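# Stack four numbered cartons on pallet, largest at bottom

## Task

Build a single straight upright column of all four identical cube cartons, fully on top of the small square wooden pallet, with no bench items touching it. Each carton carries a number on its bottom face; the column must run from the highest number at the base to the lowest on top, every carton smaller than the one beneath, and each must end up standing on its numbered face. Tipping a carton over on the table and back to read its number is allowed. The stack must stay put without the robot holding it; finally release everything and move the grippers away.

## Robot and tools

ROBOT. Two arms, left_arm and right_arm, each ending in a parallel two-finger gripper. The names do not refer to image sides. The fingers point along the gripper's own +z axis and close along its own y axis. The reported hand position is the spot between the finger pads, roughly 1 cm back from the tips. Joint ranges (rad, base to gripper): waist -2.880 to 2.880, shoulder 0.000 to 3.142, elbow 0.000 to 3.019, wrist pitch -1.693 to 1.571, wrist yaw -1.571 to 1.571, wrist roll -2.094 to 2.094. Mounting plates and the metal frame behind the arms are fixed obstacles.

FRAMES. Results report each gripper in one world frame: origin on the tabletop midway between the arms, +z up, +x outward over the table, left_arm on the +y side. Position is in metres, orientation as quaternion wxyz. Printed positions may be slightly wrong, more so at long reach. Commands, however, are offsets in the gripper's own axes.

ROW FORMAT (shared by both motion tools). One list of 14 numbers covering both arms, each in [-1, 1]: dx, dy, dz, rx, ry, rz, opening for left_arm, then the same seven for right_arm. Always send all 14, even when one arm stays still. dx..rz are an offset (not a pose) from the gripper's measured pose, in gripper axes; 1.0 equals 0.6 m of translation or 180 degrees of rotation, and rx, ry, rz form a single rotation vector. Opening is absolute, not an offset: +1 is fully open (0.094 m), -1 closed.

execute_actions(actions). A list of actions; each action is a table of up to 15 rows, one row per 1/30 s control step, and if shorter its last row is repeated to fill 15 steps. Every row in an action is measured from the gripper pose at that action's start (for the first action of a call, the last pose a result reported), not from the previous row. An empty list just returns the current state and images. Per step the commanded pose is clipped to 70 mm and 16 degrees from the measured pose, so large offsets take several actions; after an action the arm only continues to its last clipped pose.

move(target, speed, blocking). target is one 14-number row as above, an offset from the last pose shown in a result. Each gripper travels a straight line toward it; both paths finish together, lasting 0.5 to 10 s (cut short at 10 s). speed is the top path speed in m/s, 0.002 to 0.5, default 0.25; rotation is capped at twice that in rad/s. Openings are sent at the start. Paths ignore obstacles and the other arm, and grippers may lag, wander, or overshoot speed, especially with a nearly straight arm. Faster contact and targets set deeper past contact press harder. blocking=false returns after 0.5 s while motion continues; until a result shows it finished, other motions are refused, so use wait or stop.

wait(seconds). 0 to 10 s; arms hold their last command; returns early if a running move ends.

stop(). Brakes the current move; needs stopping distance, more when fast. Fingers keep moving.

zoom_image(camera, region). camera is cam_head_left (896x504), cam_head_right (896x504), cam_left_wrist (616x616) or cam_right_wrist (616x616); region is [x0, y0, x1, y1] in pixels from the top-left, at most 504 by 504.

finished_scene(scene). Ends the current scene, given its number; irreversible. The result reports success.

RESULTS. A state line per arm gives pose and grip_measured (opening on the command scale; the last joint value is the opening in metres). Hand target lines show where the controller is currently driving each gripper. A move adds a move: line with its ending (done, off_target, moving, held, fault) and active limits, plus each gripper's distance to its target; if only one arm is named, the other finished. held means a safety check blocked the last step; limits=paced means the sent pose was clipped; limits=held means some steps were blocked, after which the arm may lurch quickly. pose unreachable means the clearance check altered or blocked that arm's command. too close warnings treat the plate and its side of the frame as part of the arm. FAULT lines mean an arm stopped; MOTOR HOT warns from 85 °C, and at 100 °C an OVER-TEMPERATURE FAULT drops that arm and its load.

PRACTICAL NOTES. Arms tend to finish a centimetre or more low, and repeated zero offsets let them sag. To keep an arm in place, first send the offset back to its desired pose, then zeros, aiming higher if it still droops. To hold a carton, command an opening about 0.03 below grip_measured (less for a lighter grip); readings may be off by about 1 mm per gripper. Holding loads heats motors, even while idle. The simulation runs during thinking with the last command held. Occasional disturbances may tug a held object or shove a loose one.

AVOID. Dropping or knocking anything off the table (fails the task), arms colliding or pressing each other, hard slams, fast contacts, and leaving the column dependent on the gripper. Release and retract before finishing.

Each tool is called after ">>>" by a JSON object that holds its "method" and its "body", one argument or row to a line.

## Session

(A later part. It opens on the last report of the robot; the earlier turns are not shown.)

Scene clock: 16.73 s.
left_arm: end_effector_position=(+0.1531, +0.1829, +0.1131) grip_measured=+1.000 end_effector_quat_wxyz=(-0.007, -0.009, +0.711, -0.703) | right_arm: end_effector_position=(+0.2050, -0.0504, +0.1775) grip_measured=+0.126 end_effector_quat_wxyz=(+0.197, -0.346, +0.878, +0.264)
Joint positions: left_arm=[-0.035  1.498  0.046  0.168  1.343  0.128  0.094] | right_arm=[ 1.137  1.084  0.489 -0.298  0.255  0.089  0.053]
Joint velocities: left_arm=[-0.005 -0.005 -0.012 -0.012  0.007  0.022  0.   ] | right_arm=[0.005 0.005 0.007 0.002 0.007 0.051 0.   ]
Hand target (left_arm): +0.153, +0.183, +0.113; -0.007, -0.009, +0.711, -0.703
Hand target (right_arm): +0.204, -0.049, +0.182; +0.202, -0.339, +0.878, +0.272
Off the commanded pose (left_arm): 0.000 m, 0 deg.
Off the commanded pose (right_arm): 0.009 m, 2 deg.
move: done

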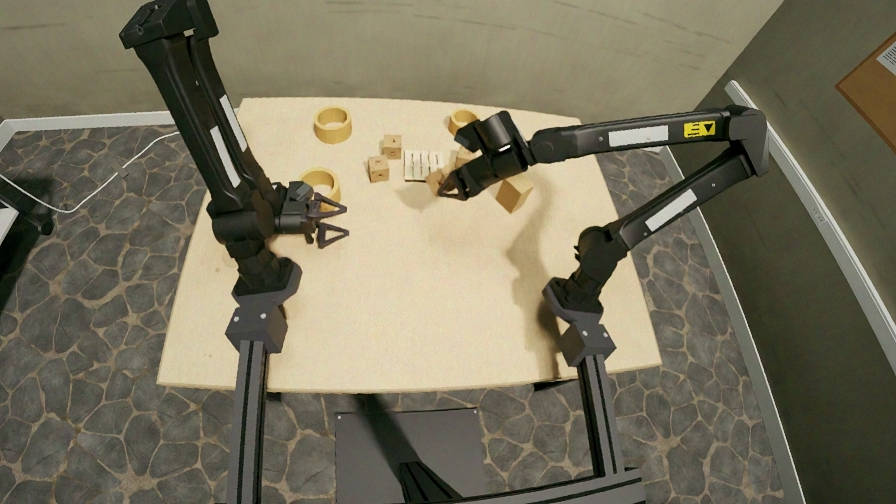

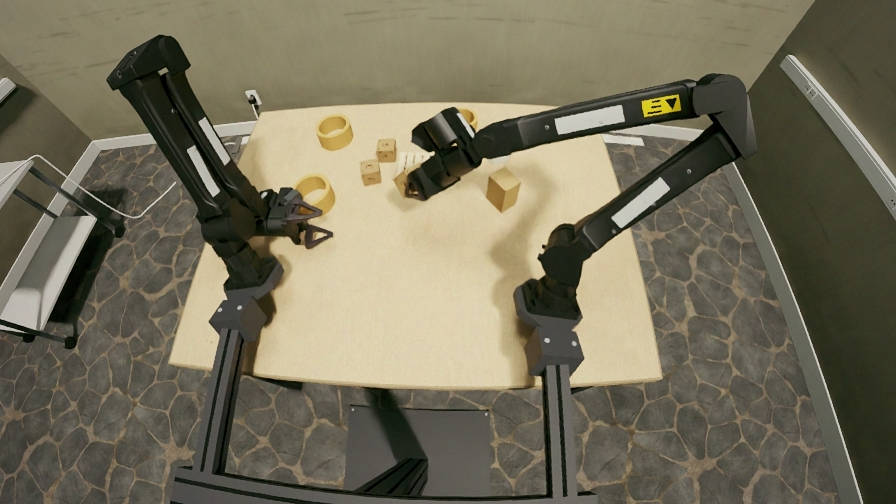

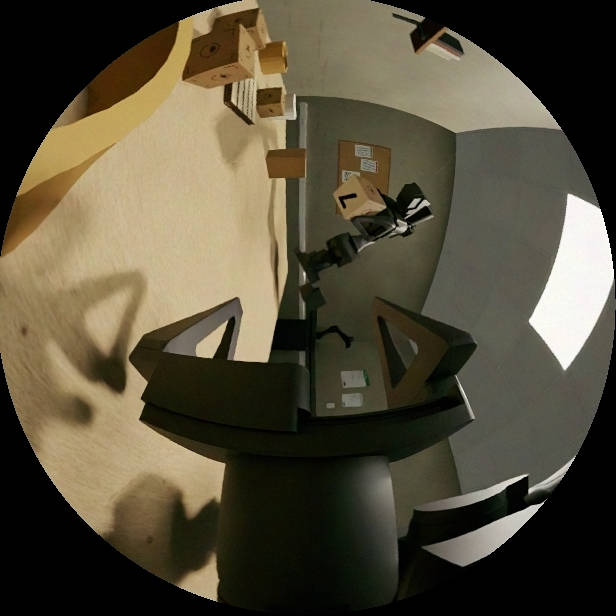

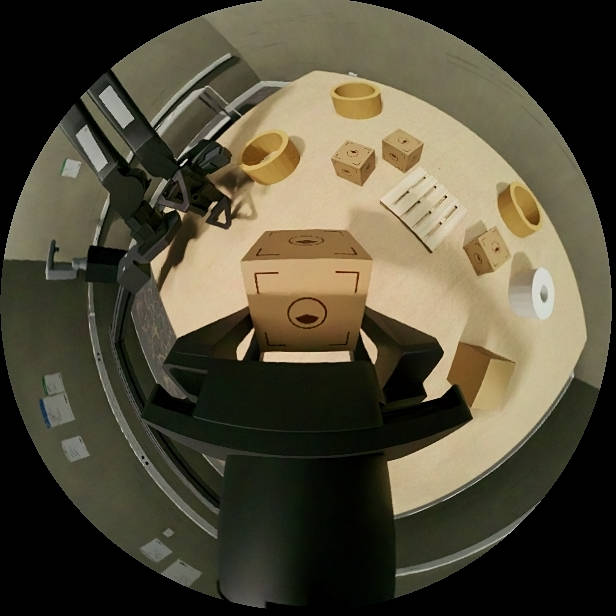

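>>> {"method": "move", "body": {
  "target": [0,0,0,0,0,0,1,0,0,0,0.176,0.131,0.23,0.05],
  "speed": 0.4
}}

>>> {"method": "move", "body": {
  "target": [0,0,0,0,0,0,1,0,-0.1,0.245,0,0,0,0.05],
  "speed": 0.2
}}

Scene clock: 19.10 s.
left_arm: end_effector_position=(+0.1531, +0.1829, +0.1131) grip_measured=+1.000 end_effector_quat_wxyz=(-0.007, -0.009, +0.711, -0.703) | right_arm: end_effector_position=(+0.1962, -0.0678, +0.1692) grip_measured=+0.126 end_effector_quat_wxyz=(-0.008, -0.008, +1.000, -0.014)
Joint positions: left_arm=[-0.035  1.498  0.046  0.168  1.343  0.128  0.094] | right_arm=[ 1.229  1.443  0.889 -1.103  0.48   1.202  0.053]
Joint velocities: left_arm=[ 0.005 -0.005 -0.002  0.002 -0.022 -0.007  0.   ] | right_arm=[ 0.005  0.005  0.022  0.002 -0.066 -0.007 -0.   ]
Hand target (left_arm): +0.153, +0.183, +0.113; -0.007, -0.009, +0.711, -0.703
Hand target (right_arm): +0.206, -0.053, +0.179; -0.004, +0.004, +1.000, -0.003
Off the commanded pose (left_arm): 0.000 m, 0 deg.
Off the commanded pose (right_arm): 0.021 m, 2 deg.
move: off_target (right_arm)

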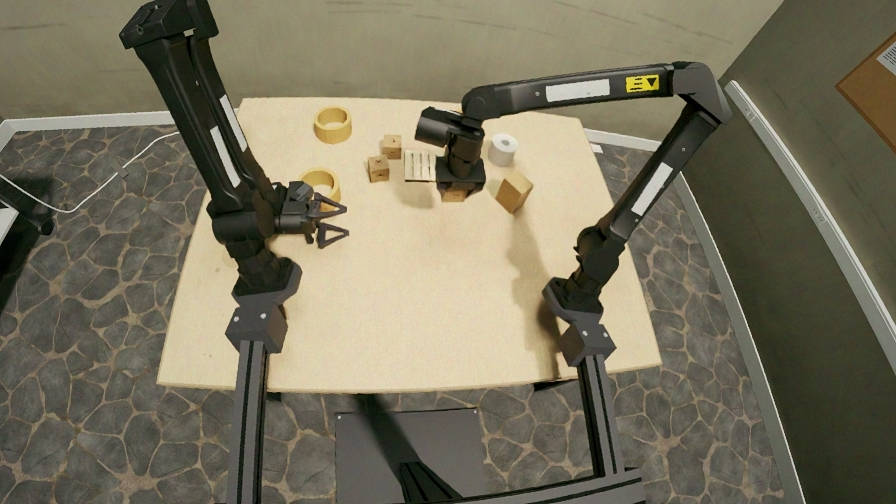

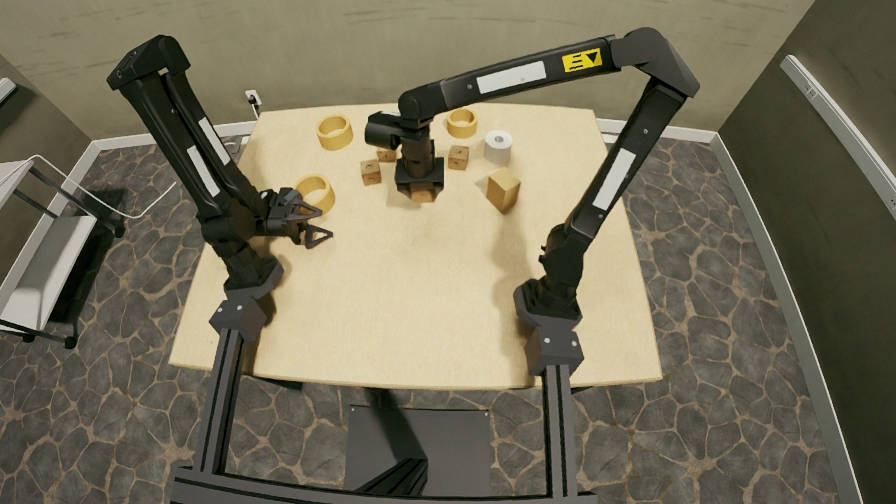

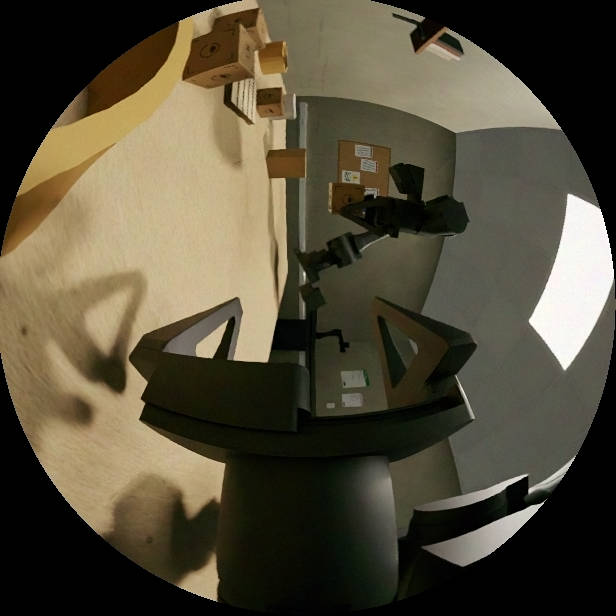

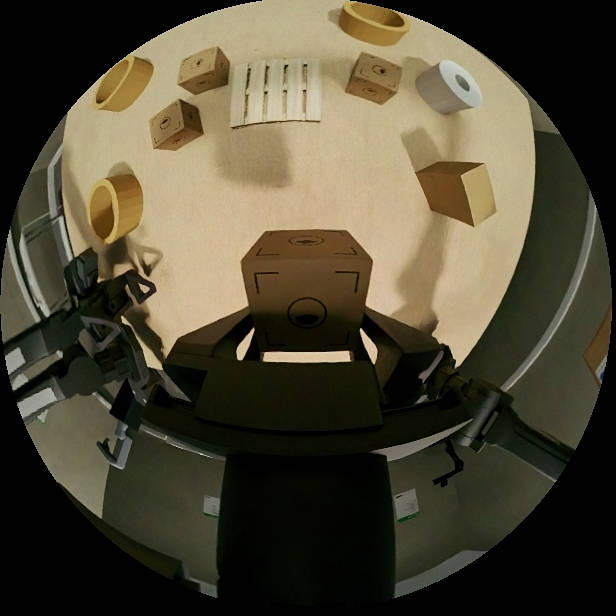

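Scene clock: 20.47 s.
left_arm: end_effector_position=(+0.1531, +0.1829, +0.1131) grip_measured=+1.000 end_effector_quat_wxyz=(-0.007, -0.009, +0.711, -0.703) | right_arm: end_effector_position=(+0.1971, -0.1284, +0.0296) grip_measured=+0.126 end_effector_quat_wxyz=(-0.005, -0.001, +1.000, -0.007)
Joint positions: left_arm=[-0.035  1.498  0.046  0.168  1.343  0.128  0.094] | right_arm=[ 0.948  1.531  0.596 -0.558  0.48   0.89   0.053]
Joint velocities: left_arm=[-0.024 -0.005  0.012 -0.002 -0.007 -0.022  0.   ] | right_arm=[ 0.015 -0.005 -0.017 -0.032 -0.081  0.037 -0.002]
Hand target (left_arm): +0.153, +0.183, +0.113; -0.007, -0.009, +0.711, -0.703
Hand target (right_arm): +0.196, -0.130, +0.025; -0.009, -0.008, +1.000, -0.010
Off the commanded pose (left_arm): 0.000 m, 0 deg.
Off the commanded pose (right_arm): 0.007 m, 1 deg.
move: done

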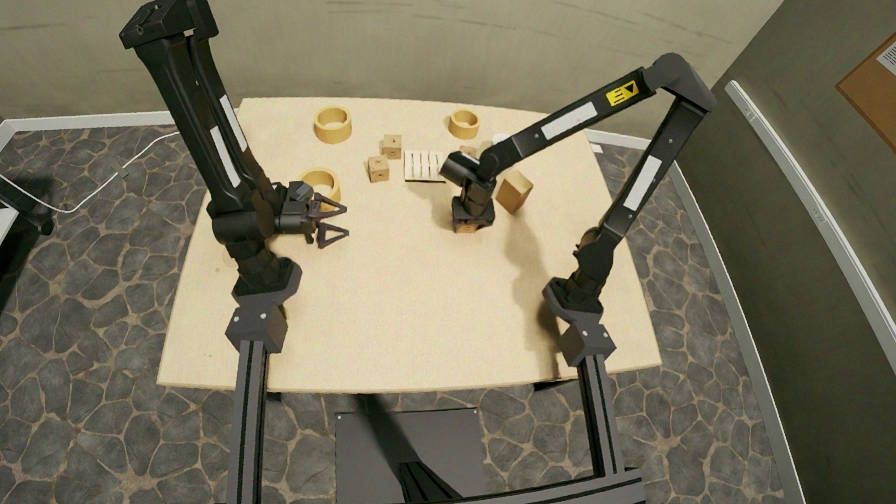

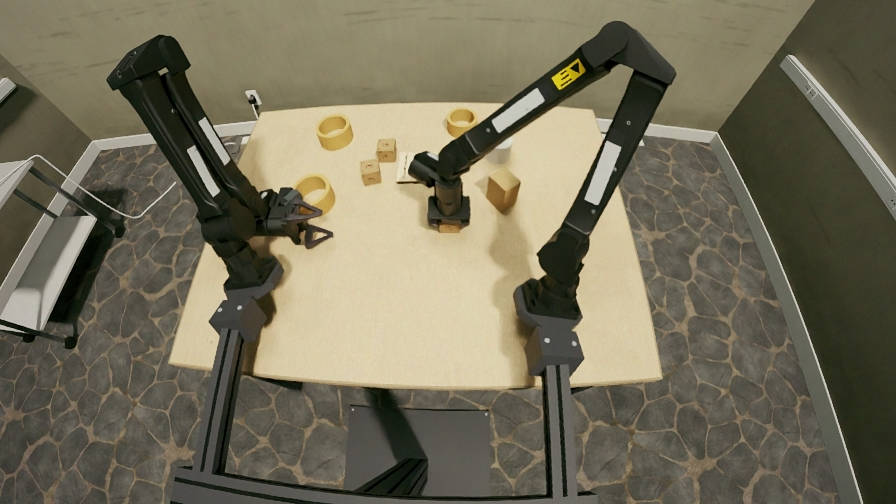

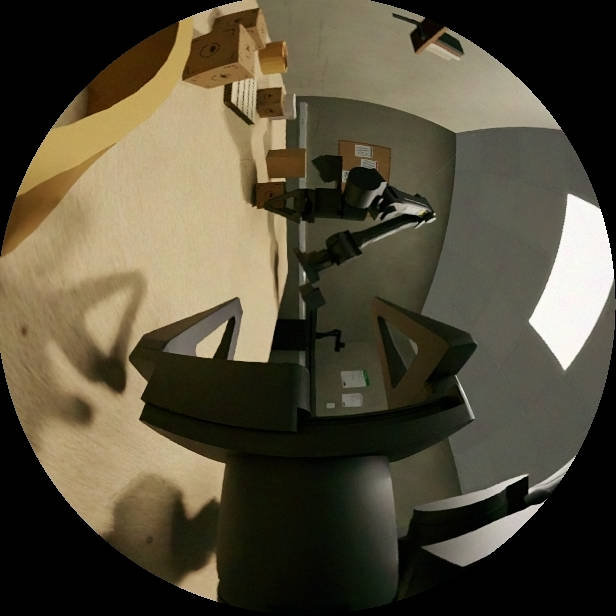

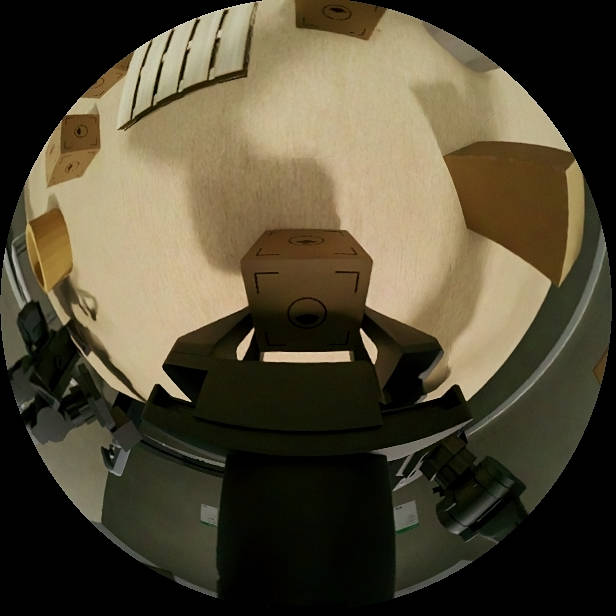

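>>> {"method": "execute_actions", "body": {
  "actions": [
    [[0,0,0,0,0,0,1,0,0,0.018,0,0,0,0.05]],
    [[0,0,0,0,0,0,1,0,0,0,0,0,0,1]],
    [[0,0,0,0,0,0,1,0,0,-0.12,0,0,0,1]],
    [[0,0,0,0,0,0,1,-0.05,0,-0.05,0,0,0,1]]
  ]
}}

>>> {"method": "move", "body": {
  "target": [0,0,0,0,0,0,1,-0.38,-0.03,0,0,0,0.055,1],
  "speed": 0.3
}}

Scene clock: 22.73 s.
left_arm: end_effector_position=(+0.1531, +0.1829, +0.1131) grip_measured=+1.000 end_effector_quat_wxyz=(-0.007, -0.009, +0.711, -0.703) | right_arm: end_effector_position=(+0.2064, -0.1372, +0.1155) grip_measured=+1.000 end_effector_quat_wxyz=(-0.007, -0.014, +1.000, -0.013)
Joint positions: left_arm=[-0.035  1.498  0.046  0.168  1.343  0.128  0.094] | right_arm=[ 1.044  1.322  0.681 -0.916  0.487  0.978  0.094]
Joint velocities: left_arm=[ 0.005 -0.005 -0.007 -0.007  0.051 -0.066  0.   ] | right_arm=[ 0.005 -0.005 -0.017 -0.007 -0.037  0.007  0.   ]
Hand target (left_arm): +0.153, +0.183, +0.113; -0.007, -0.009, +0.711, -0.703
Hand target (right_arm): +0.221, -0.132, +0.124; -0.001, -0.008, +1.000, -0.003
Off the commanded pose (left_arm): 0.000 m, 0 deg.
Off the commanded pose (right_arm): 0.019 m, 1 deg.

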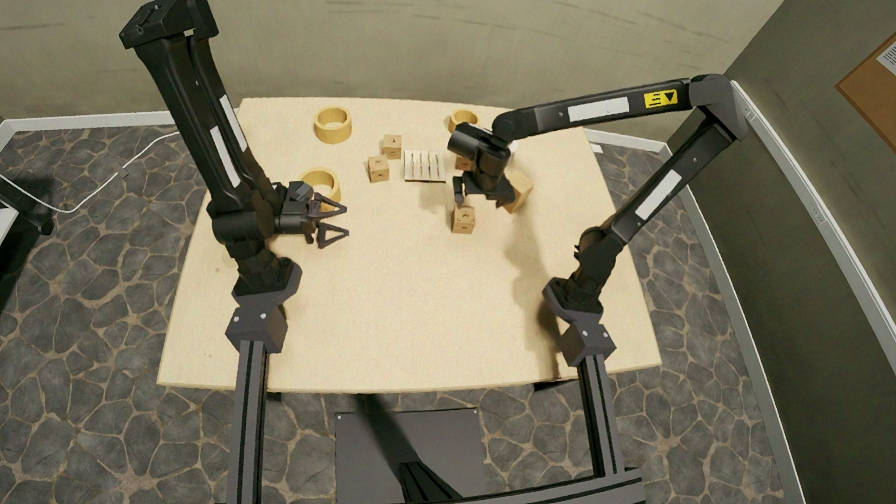

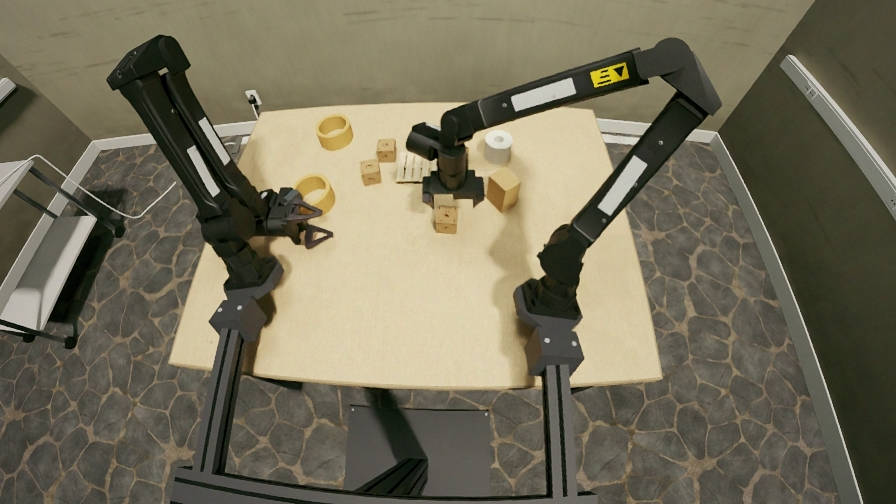

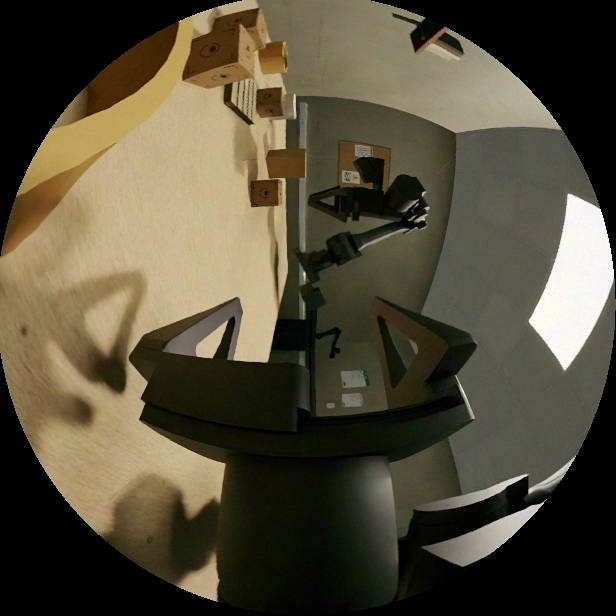

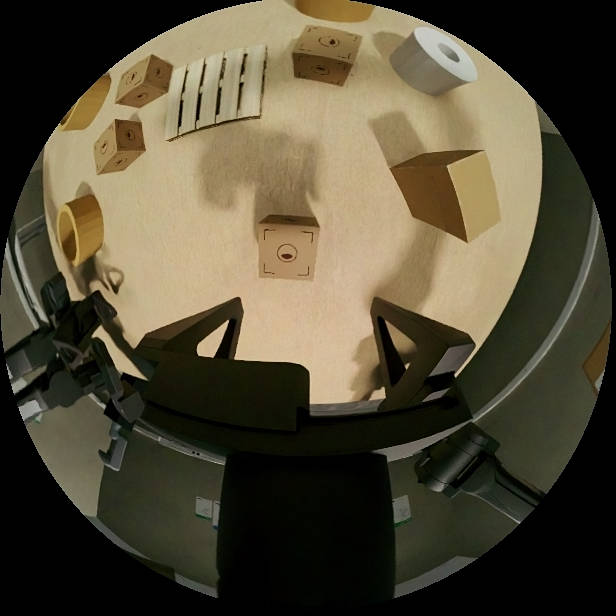

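Scene clock: 24.00 s.
left_arm: end_effector_position=(+0.1531, +0.1829, +0.1131) grip_measured=+1.000 end_effector_quat_wxyz=(-0.007, -0.009, +0.711, -0.703) | right_arm: end_effector_position=(+0.4237, -0.1518, +0.1186) grip_measured=+1.000 end_effector_quat_wxyz=(-0.006, +0.077, +0.997, -0.009)
Joint positions: left_arm=[-0.035  1.498  0.046  0.168  1.343  0.128  0.094] | right_arm=[ 0.65   1.497  1.142 -0.996  0.435  0.72   0.094]
Joint velocities: left_arm=[-0.005 -0.005  0.017 -0.002  0.037 -0.081  0.   ] | right_arm=[-0.005 -0.005 -0.012 -0.012 -0.022 -0.066  0.   ]
Hand target (left_arm): +0.153, +0.183, +0.113; -0.007, -0.009, +0.711, -0.703
Hand target (right_arm): +0.434, -0.148, +0.117; -0.006, +0.072, +0.997, -0.008
Off the commanded pose (left_arm): 0.000 m, 0 deg.
Off the commanded pose (right_arm): 0.013 m, 1 deg.
move: off_target (right_arm)

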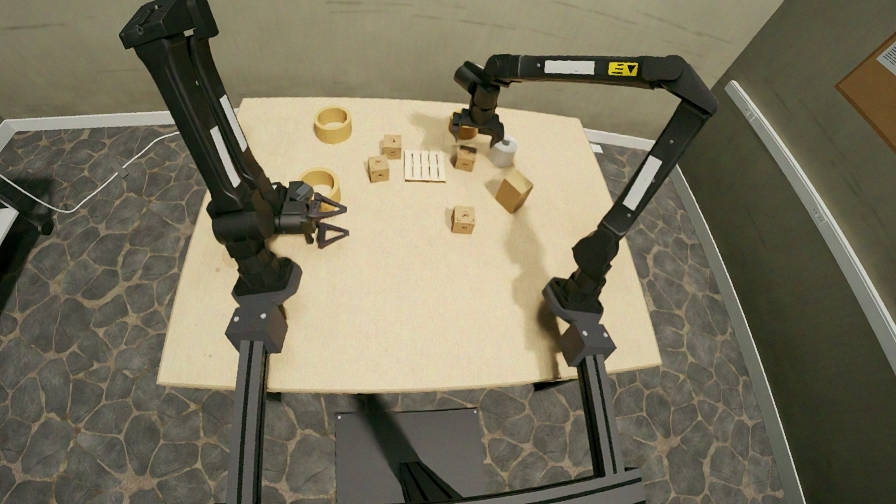

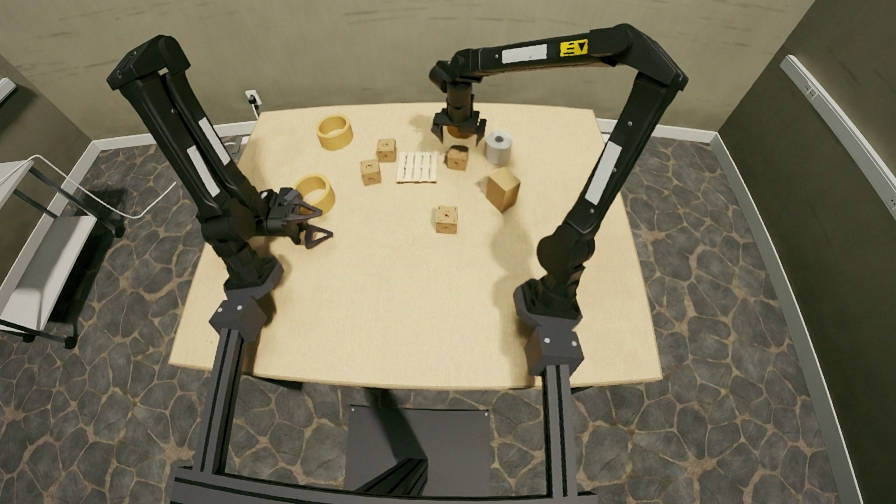

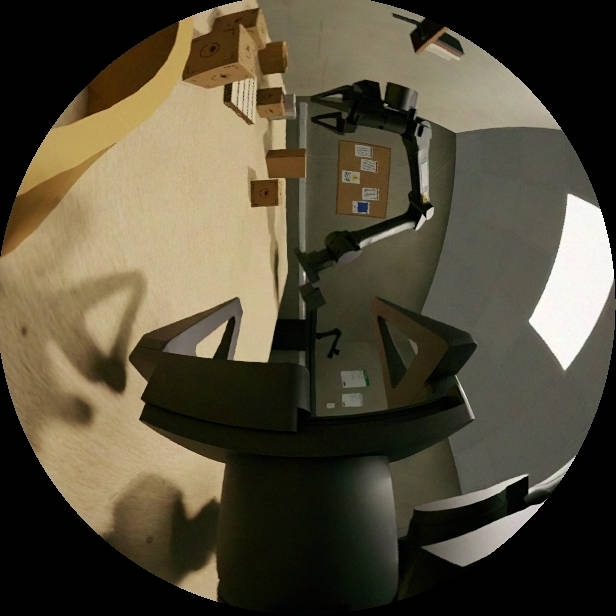

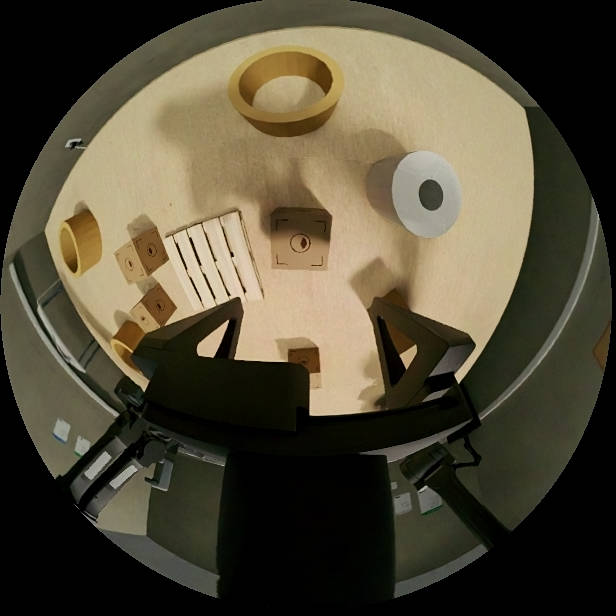

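>>> {"method": "move", "body": {
  "target": [0,0,0,0,0,0,1,-0.012,0.012,0.11,0,0,0,0.6],
  "speed": 0.15
}}

Scene clock: 25.10 s.
left_arm: end_effector_position=(+0.1531, +0.1829, +0.1131) grip_measured=+1.000 end_effector_quat_wxyz=(-0.007, -0.009, +0.711, -0.703) | right_arm: end_effector_position=(+0.4335, -0.1443, +0.0617) grip_measured=+0.602 end_effector_quat_wxyz=(-0.001, +0.082, +0.997, -0.004)
Joint positions: left_arm=[-0.035  1.498  0.046  0.168  1.343  0.128  0.094] | right_arm=[ 0.601  1.599  1.122 -0.837  0.421  0.671  0.075]
Joint velocities: left_arm=[-0.015 -0.005 -0.002 -0.002  0.066  0.037  0.   ] | right_arm=[ 0.005  0.015 -0.007 -0.012  0.051 -0.022 -0.   ]
Hand target (left_arm): +0.153, +0.183, +0.113; -0.007, -0.009, +0.711, -0.703
Hand target (right_arm): +0.432, -0.147, +0.053; -0.006, +0.078, +0.997, -0.008
Off the commanded pose (left_arm): 0.000 m, 0 deg.
Off the commanded pose (right_arm): 0.010 m, 1 deg.
move: done

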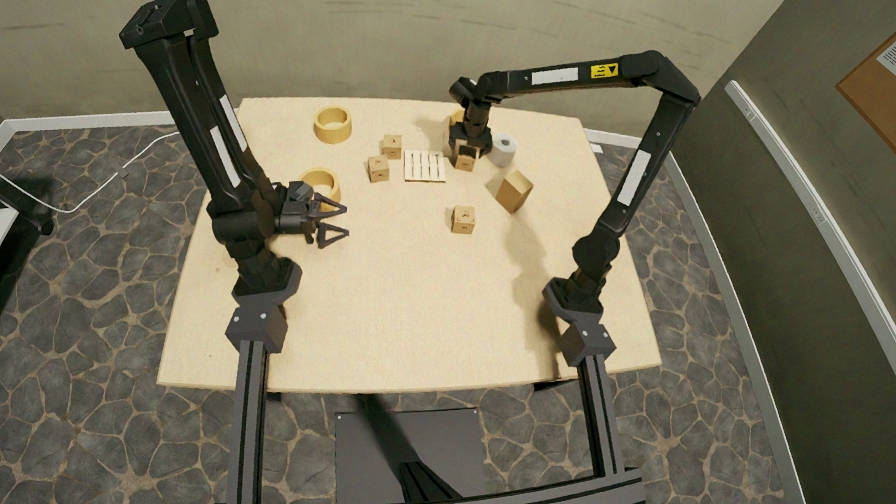

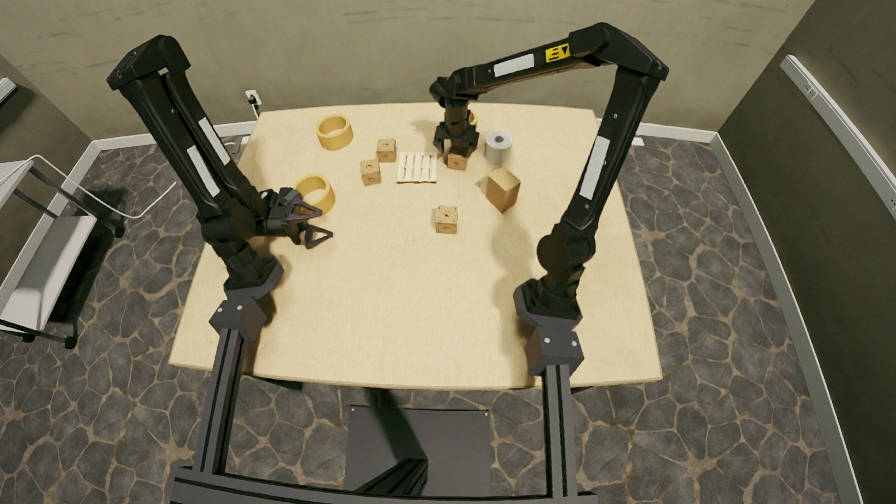

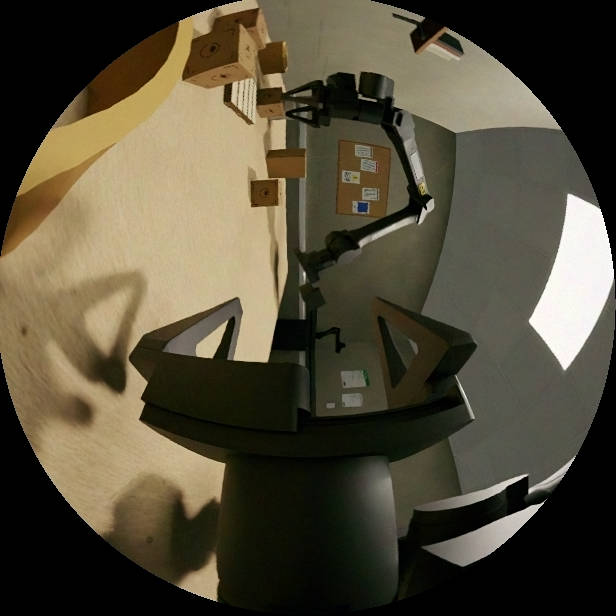

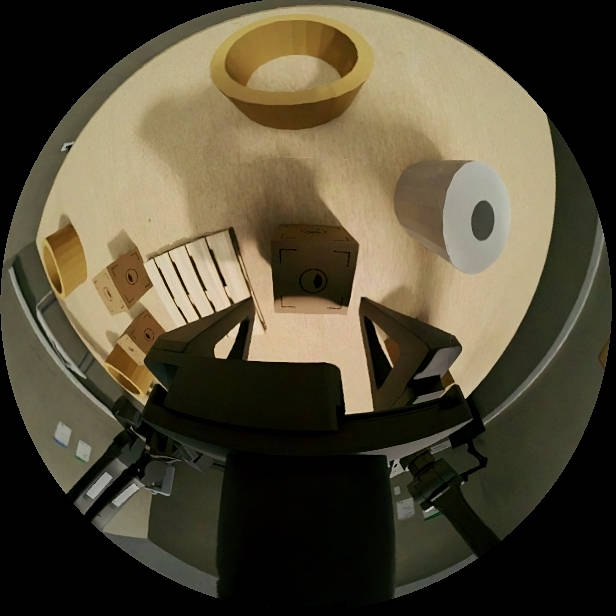

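Descend, grip, lift, tilt toward +y.

>>> {"method": "execute_actions", "body": {
  "actions": [
    [[0,0,0,0,0,0,1,0.008,-0.01,0.04,0,0,0,0.6]],
    [[0,0,0,0,0,0,1,0.003,-0.004,0.04,0,0,0,0.6]],
    [[0,0,0,0,0,0,1,0,0,0,0,0,0,0.05]],
    [[0,0,0,0,0,0,1,0,0,0,0,0,0,0.05]],
    [[0,0,0,0,0,0,1,-0.02,0.01,-0.1,0,0,0,0.05]]
  ]
}}

>>> {"method": "move", "body": {
  "target": [0,0,0,0,0,0,1,0.25,0.15,-0.2,-0.2,0,-0.05,0.05],
  "speed": 0.3
}}

>>> {"method": "zoom_image", "body": {
  "camera": "cam_left_wrist",
  "region": [280,100,440,240]
}}

Scene clock: 27.90 s.
left_arm: end_effector_position=(+0.1531, +0.1829, +0.1131) grip_measured=+1.000 end_effector_quat_wxyz=(-0.007, -0.009, +0.711, -0.703) | right_arm: end_effector_position=(+0.4298, -0.1465, +0.0888) grip_measured=+0.123 end_effector_quat_wxyz=(+0.005, +0.080, +0.997, +0.002)
Joint positions: left_arm=[-0.035  1.498  0.046  0.168  1.343  0.128  0.094] | right_arm=[ 0.624  1.54   1.116 -0.883  0.425  0.685  0.053]
Joint velocities: left_arm=[-0.015  0.015 -0.012 -0.002  0.007  0.037  0.   ] | right_arm=[-0.015 -0.015  0.002 -0.027  0.066 -0.022  0.   ]
Hand target (left_arm): +0.153, +0.183, +0.113; -0.007, -0.009, +0.711, -0.703
Hand target (right_arm): +0.445, -0.141, +0.104; +0.020, +0.092, +0.995, +0.012
Off the commanded pose (left_arm): 0.000 m, 0 deg.
Off the commanded pose (right_arm): 0.023 m, 2 deg.

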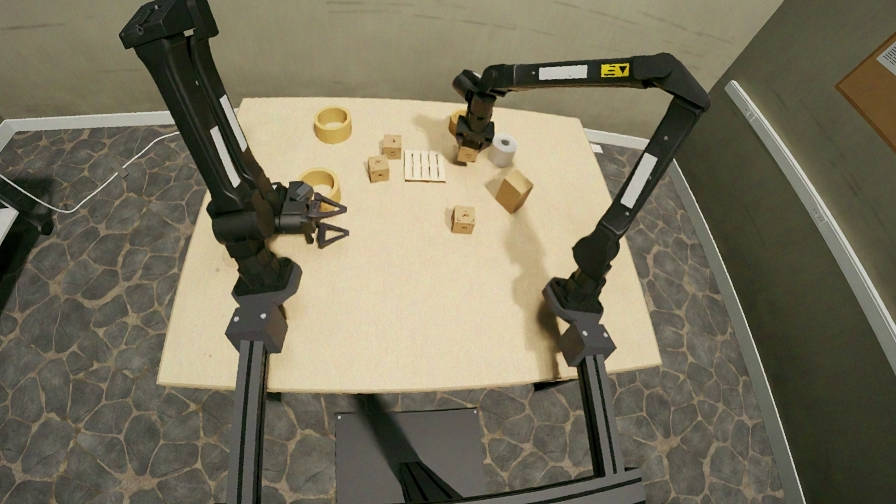

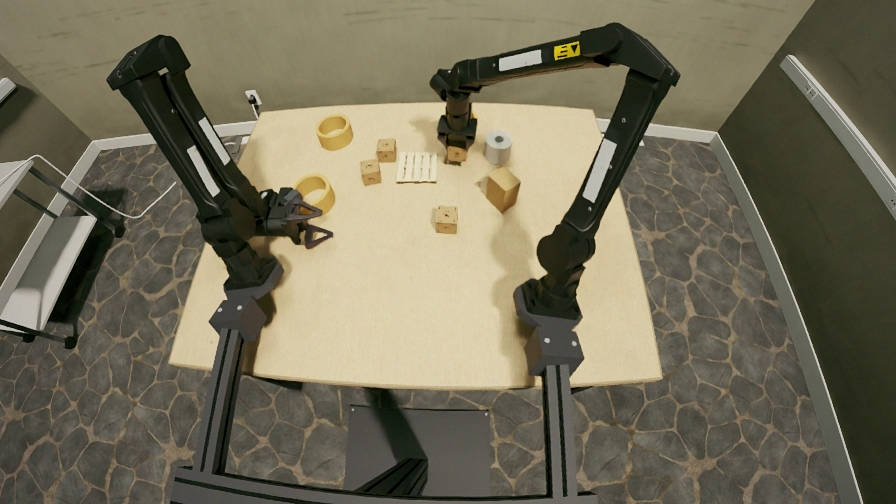

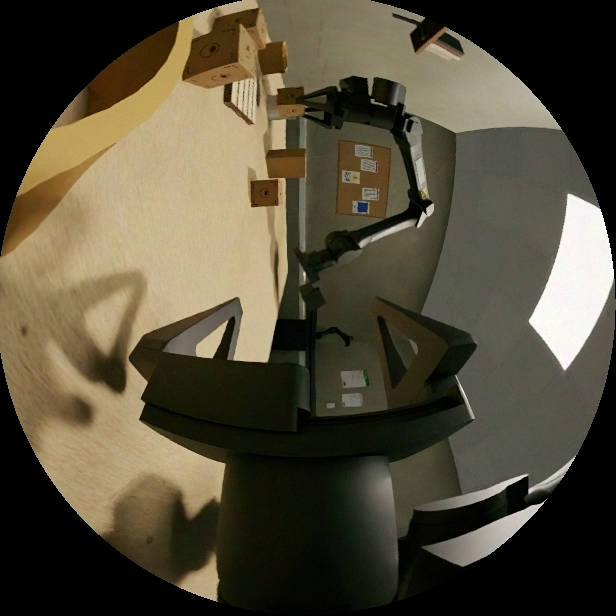

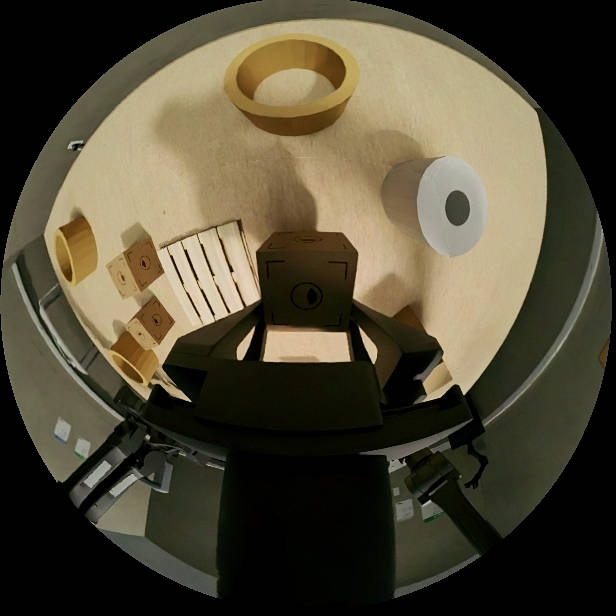

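Scene clock: 29.40 s.
left_arm: end_effector_position=(+0.1531, +0.1829, +0.1131) grip_measured=+1.000 end_effector_quat_wxyz=(-0.007, -0.009, +0.711, -0.703) | right_arm: end_effector_position=(+0.2941, -0.0335, +0.1973) grip_measured=+0.123 end_effector_quat_wxyz=(+0.026, -0.014, +0.954, +0.297)
Joint positions: left_arm=[-0.035  1.498  0.046  0.168  1.343  0.128  0.094] | right_arm=[ 0.947  1.22   0.793 -0.56   0.087  0.712  0.053]
Joint velocities: left_arm=[-0.005  0.005 -0.022 -0.012 -0.051  0.051  0.   ] | right_arm=[-0.015 -0.005  0.002 -0.002 -0.066  0.11  -0.   ]
Hand target (left_arm): +0.153, +0.183, +0.113; -0.007, -0.009, +0.711, -0.703
Hand target (right_arm): +0.294, -0.033, +0.203; +0.031, -0.007, +0.952, +0.306
Off the commanded pose (left_arm): 0.000 m, 0 deg.
Off the commanded pose (right_arm): 0.010 m, 2 deg.
move: done

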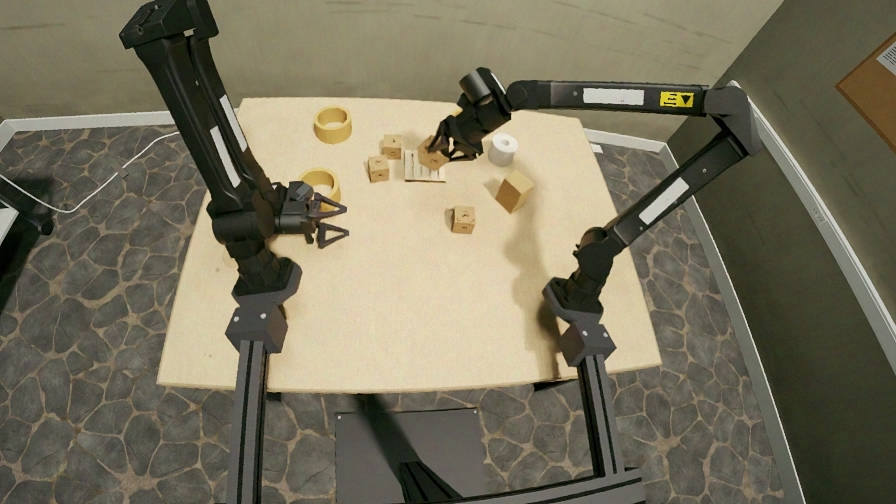

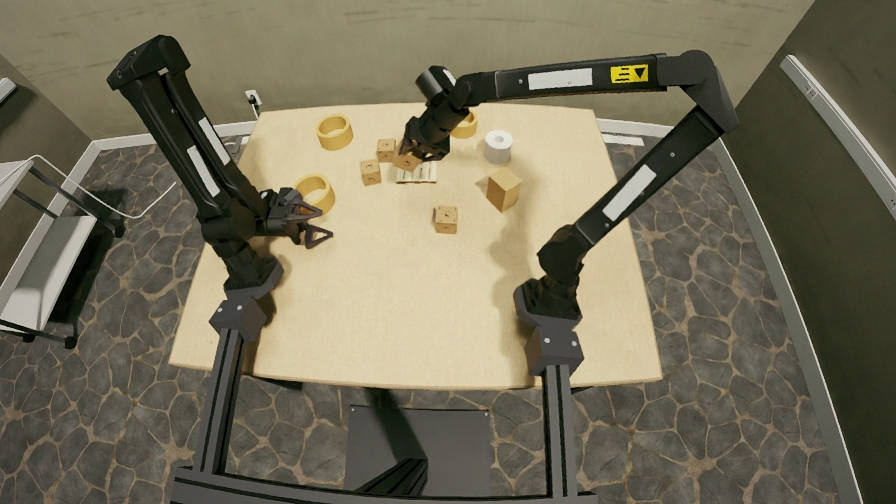

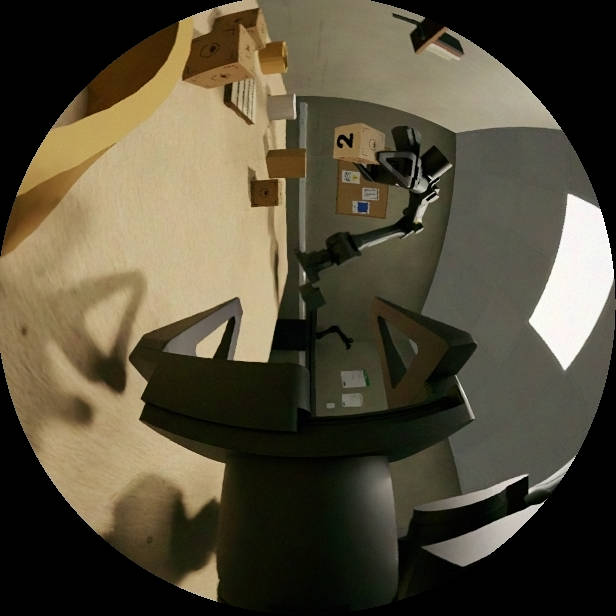

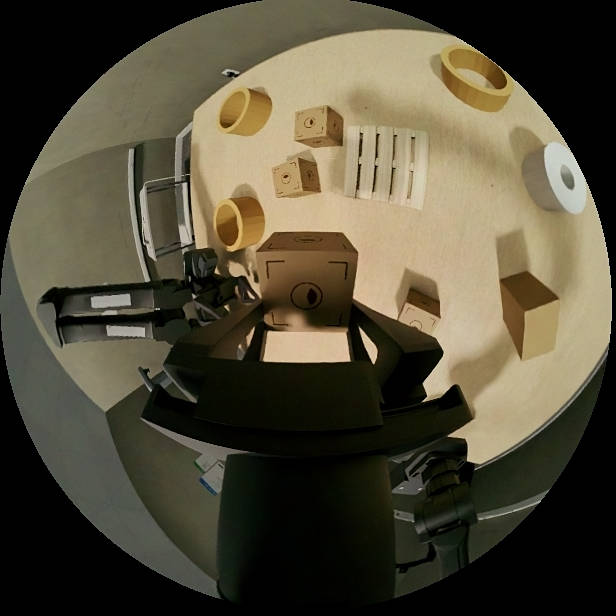

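Region (280, 100, 440, 240) of cam_left_wrist's 616x616 image, scaled by 3.150, with more detail than that image has; it fills the top 441 rows of this view, and the rest is white.

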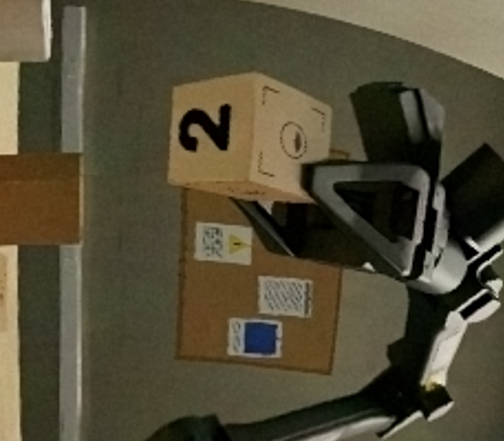

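>>> {"method": "move", "body": {
  "target": [0,0,0,0,0,0,1,0.157,-0.107,0.21,0.192,0.017,0.009,0.05],
  "speed": 0.25
}}

Scene clock: 31.37 s.
left_arm: end_effector_position=(+0.1531, +0.1829, +0.1131) grip_measured=+1.000 end_effector_quat_wxyz=(-0.007, -0.009, +0.711, -0.703) | right_arm: end_effector_position=(+0.2046, -0.0327, +0.0464) grip_measured=+0.123 end_effector_quat_wxyz=(-0.009, -0.005, +1.000, -0.011)
Joint positions: left_arm=[-0.035  1.498  0.046  0.168  1.343  0.128  0.094] | right_arm=[ 1.092  1.725  0.853 -0.708  0.483  1.051  0.053]
Joint velocities: left_arm=[-0.005 -0.005  0.002 -0.002  0.037  0.066  0.   ] | right_arm=[ 0.005 -0.005  0.012 -0.012 -0.007  0.022 -0.   ]
Hand target (left_arm): +0.153, +0.183, +0.113; -0.007, -0.009, +0.711, -0.703
Hand target (right_arm): +0.211, -0.018, +0.052; -0.003, +0.003, +1.000, -0.002
Off the commanded pose (left_arm): 0.000 m, 0 deg.
Off the commanded pose (right_arm): 0.018 m, 2 deg.
move: off_target (right_arm)

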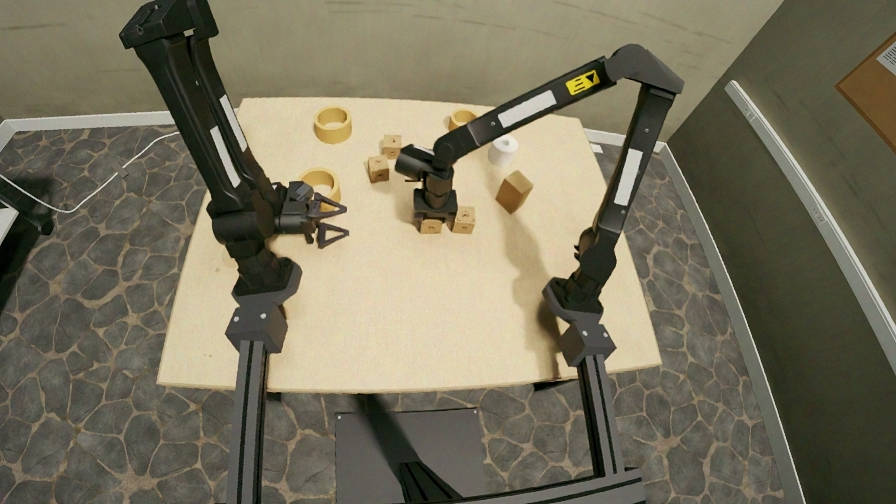

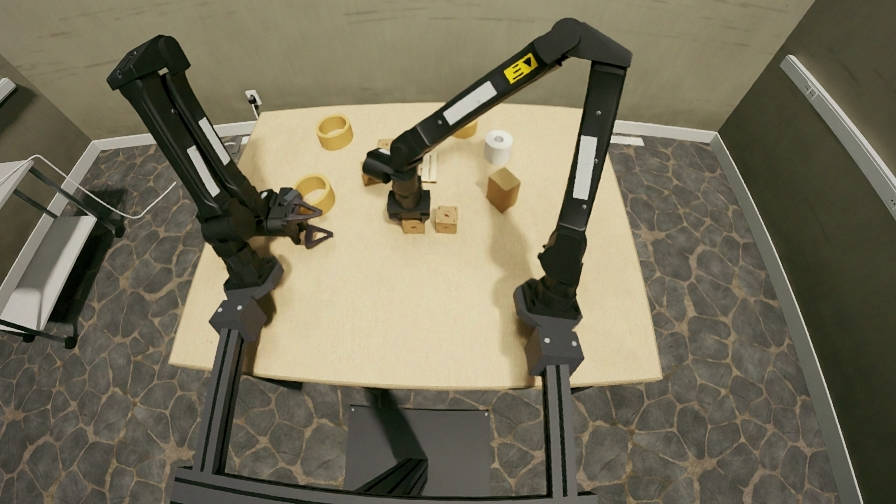

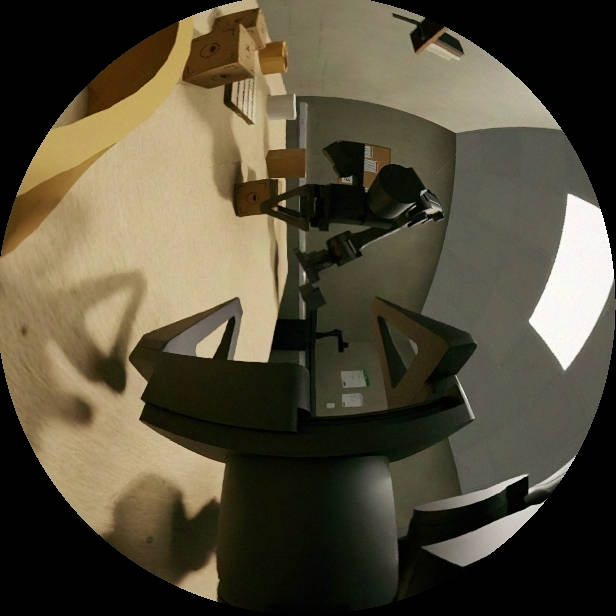

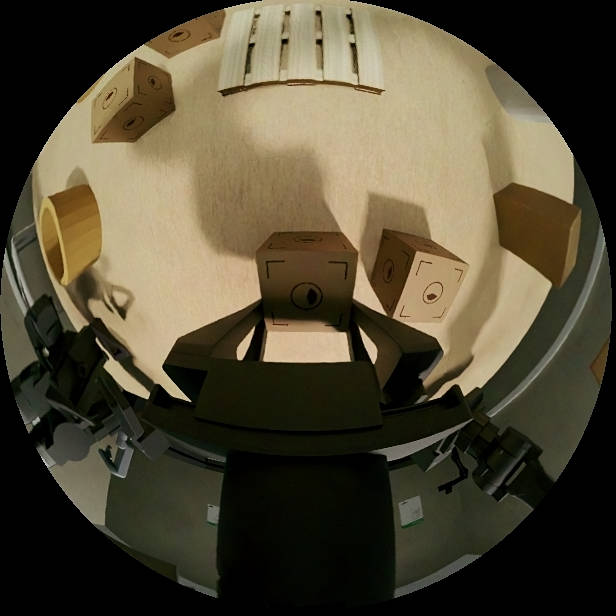

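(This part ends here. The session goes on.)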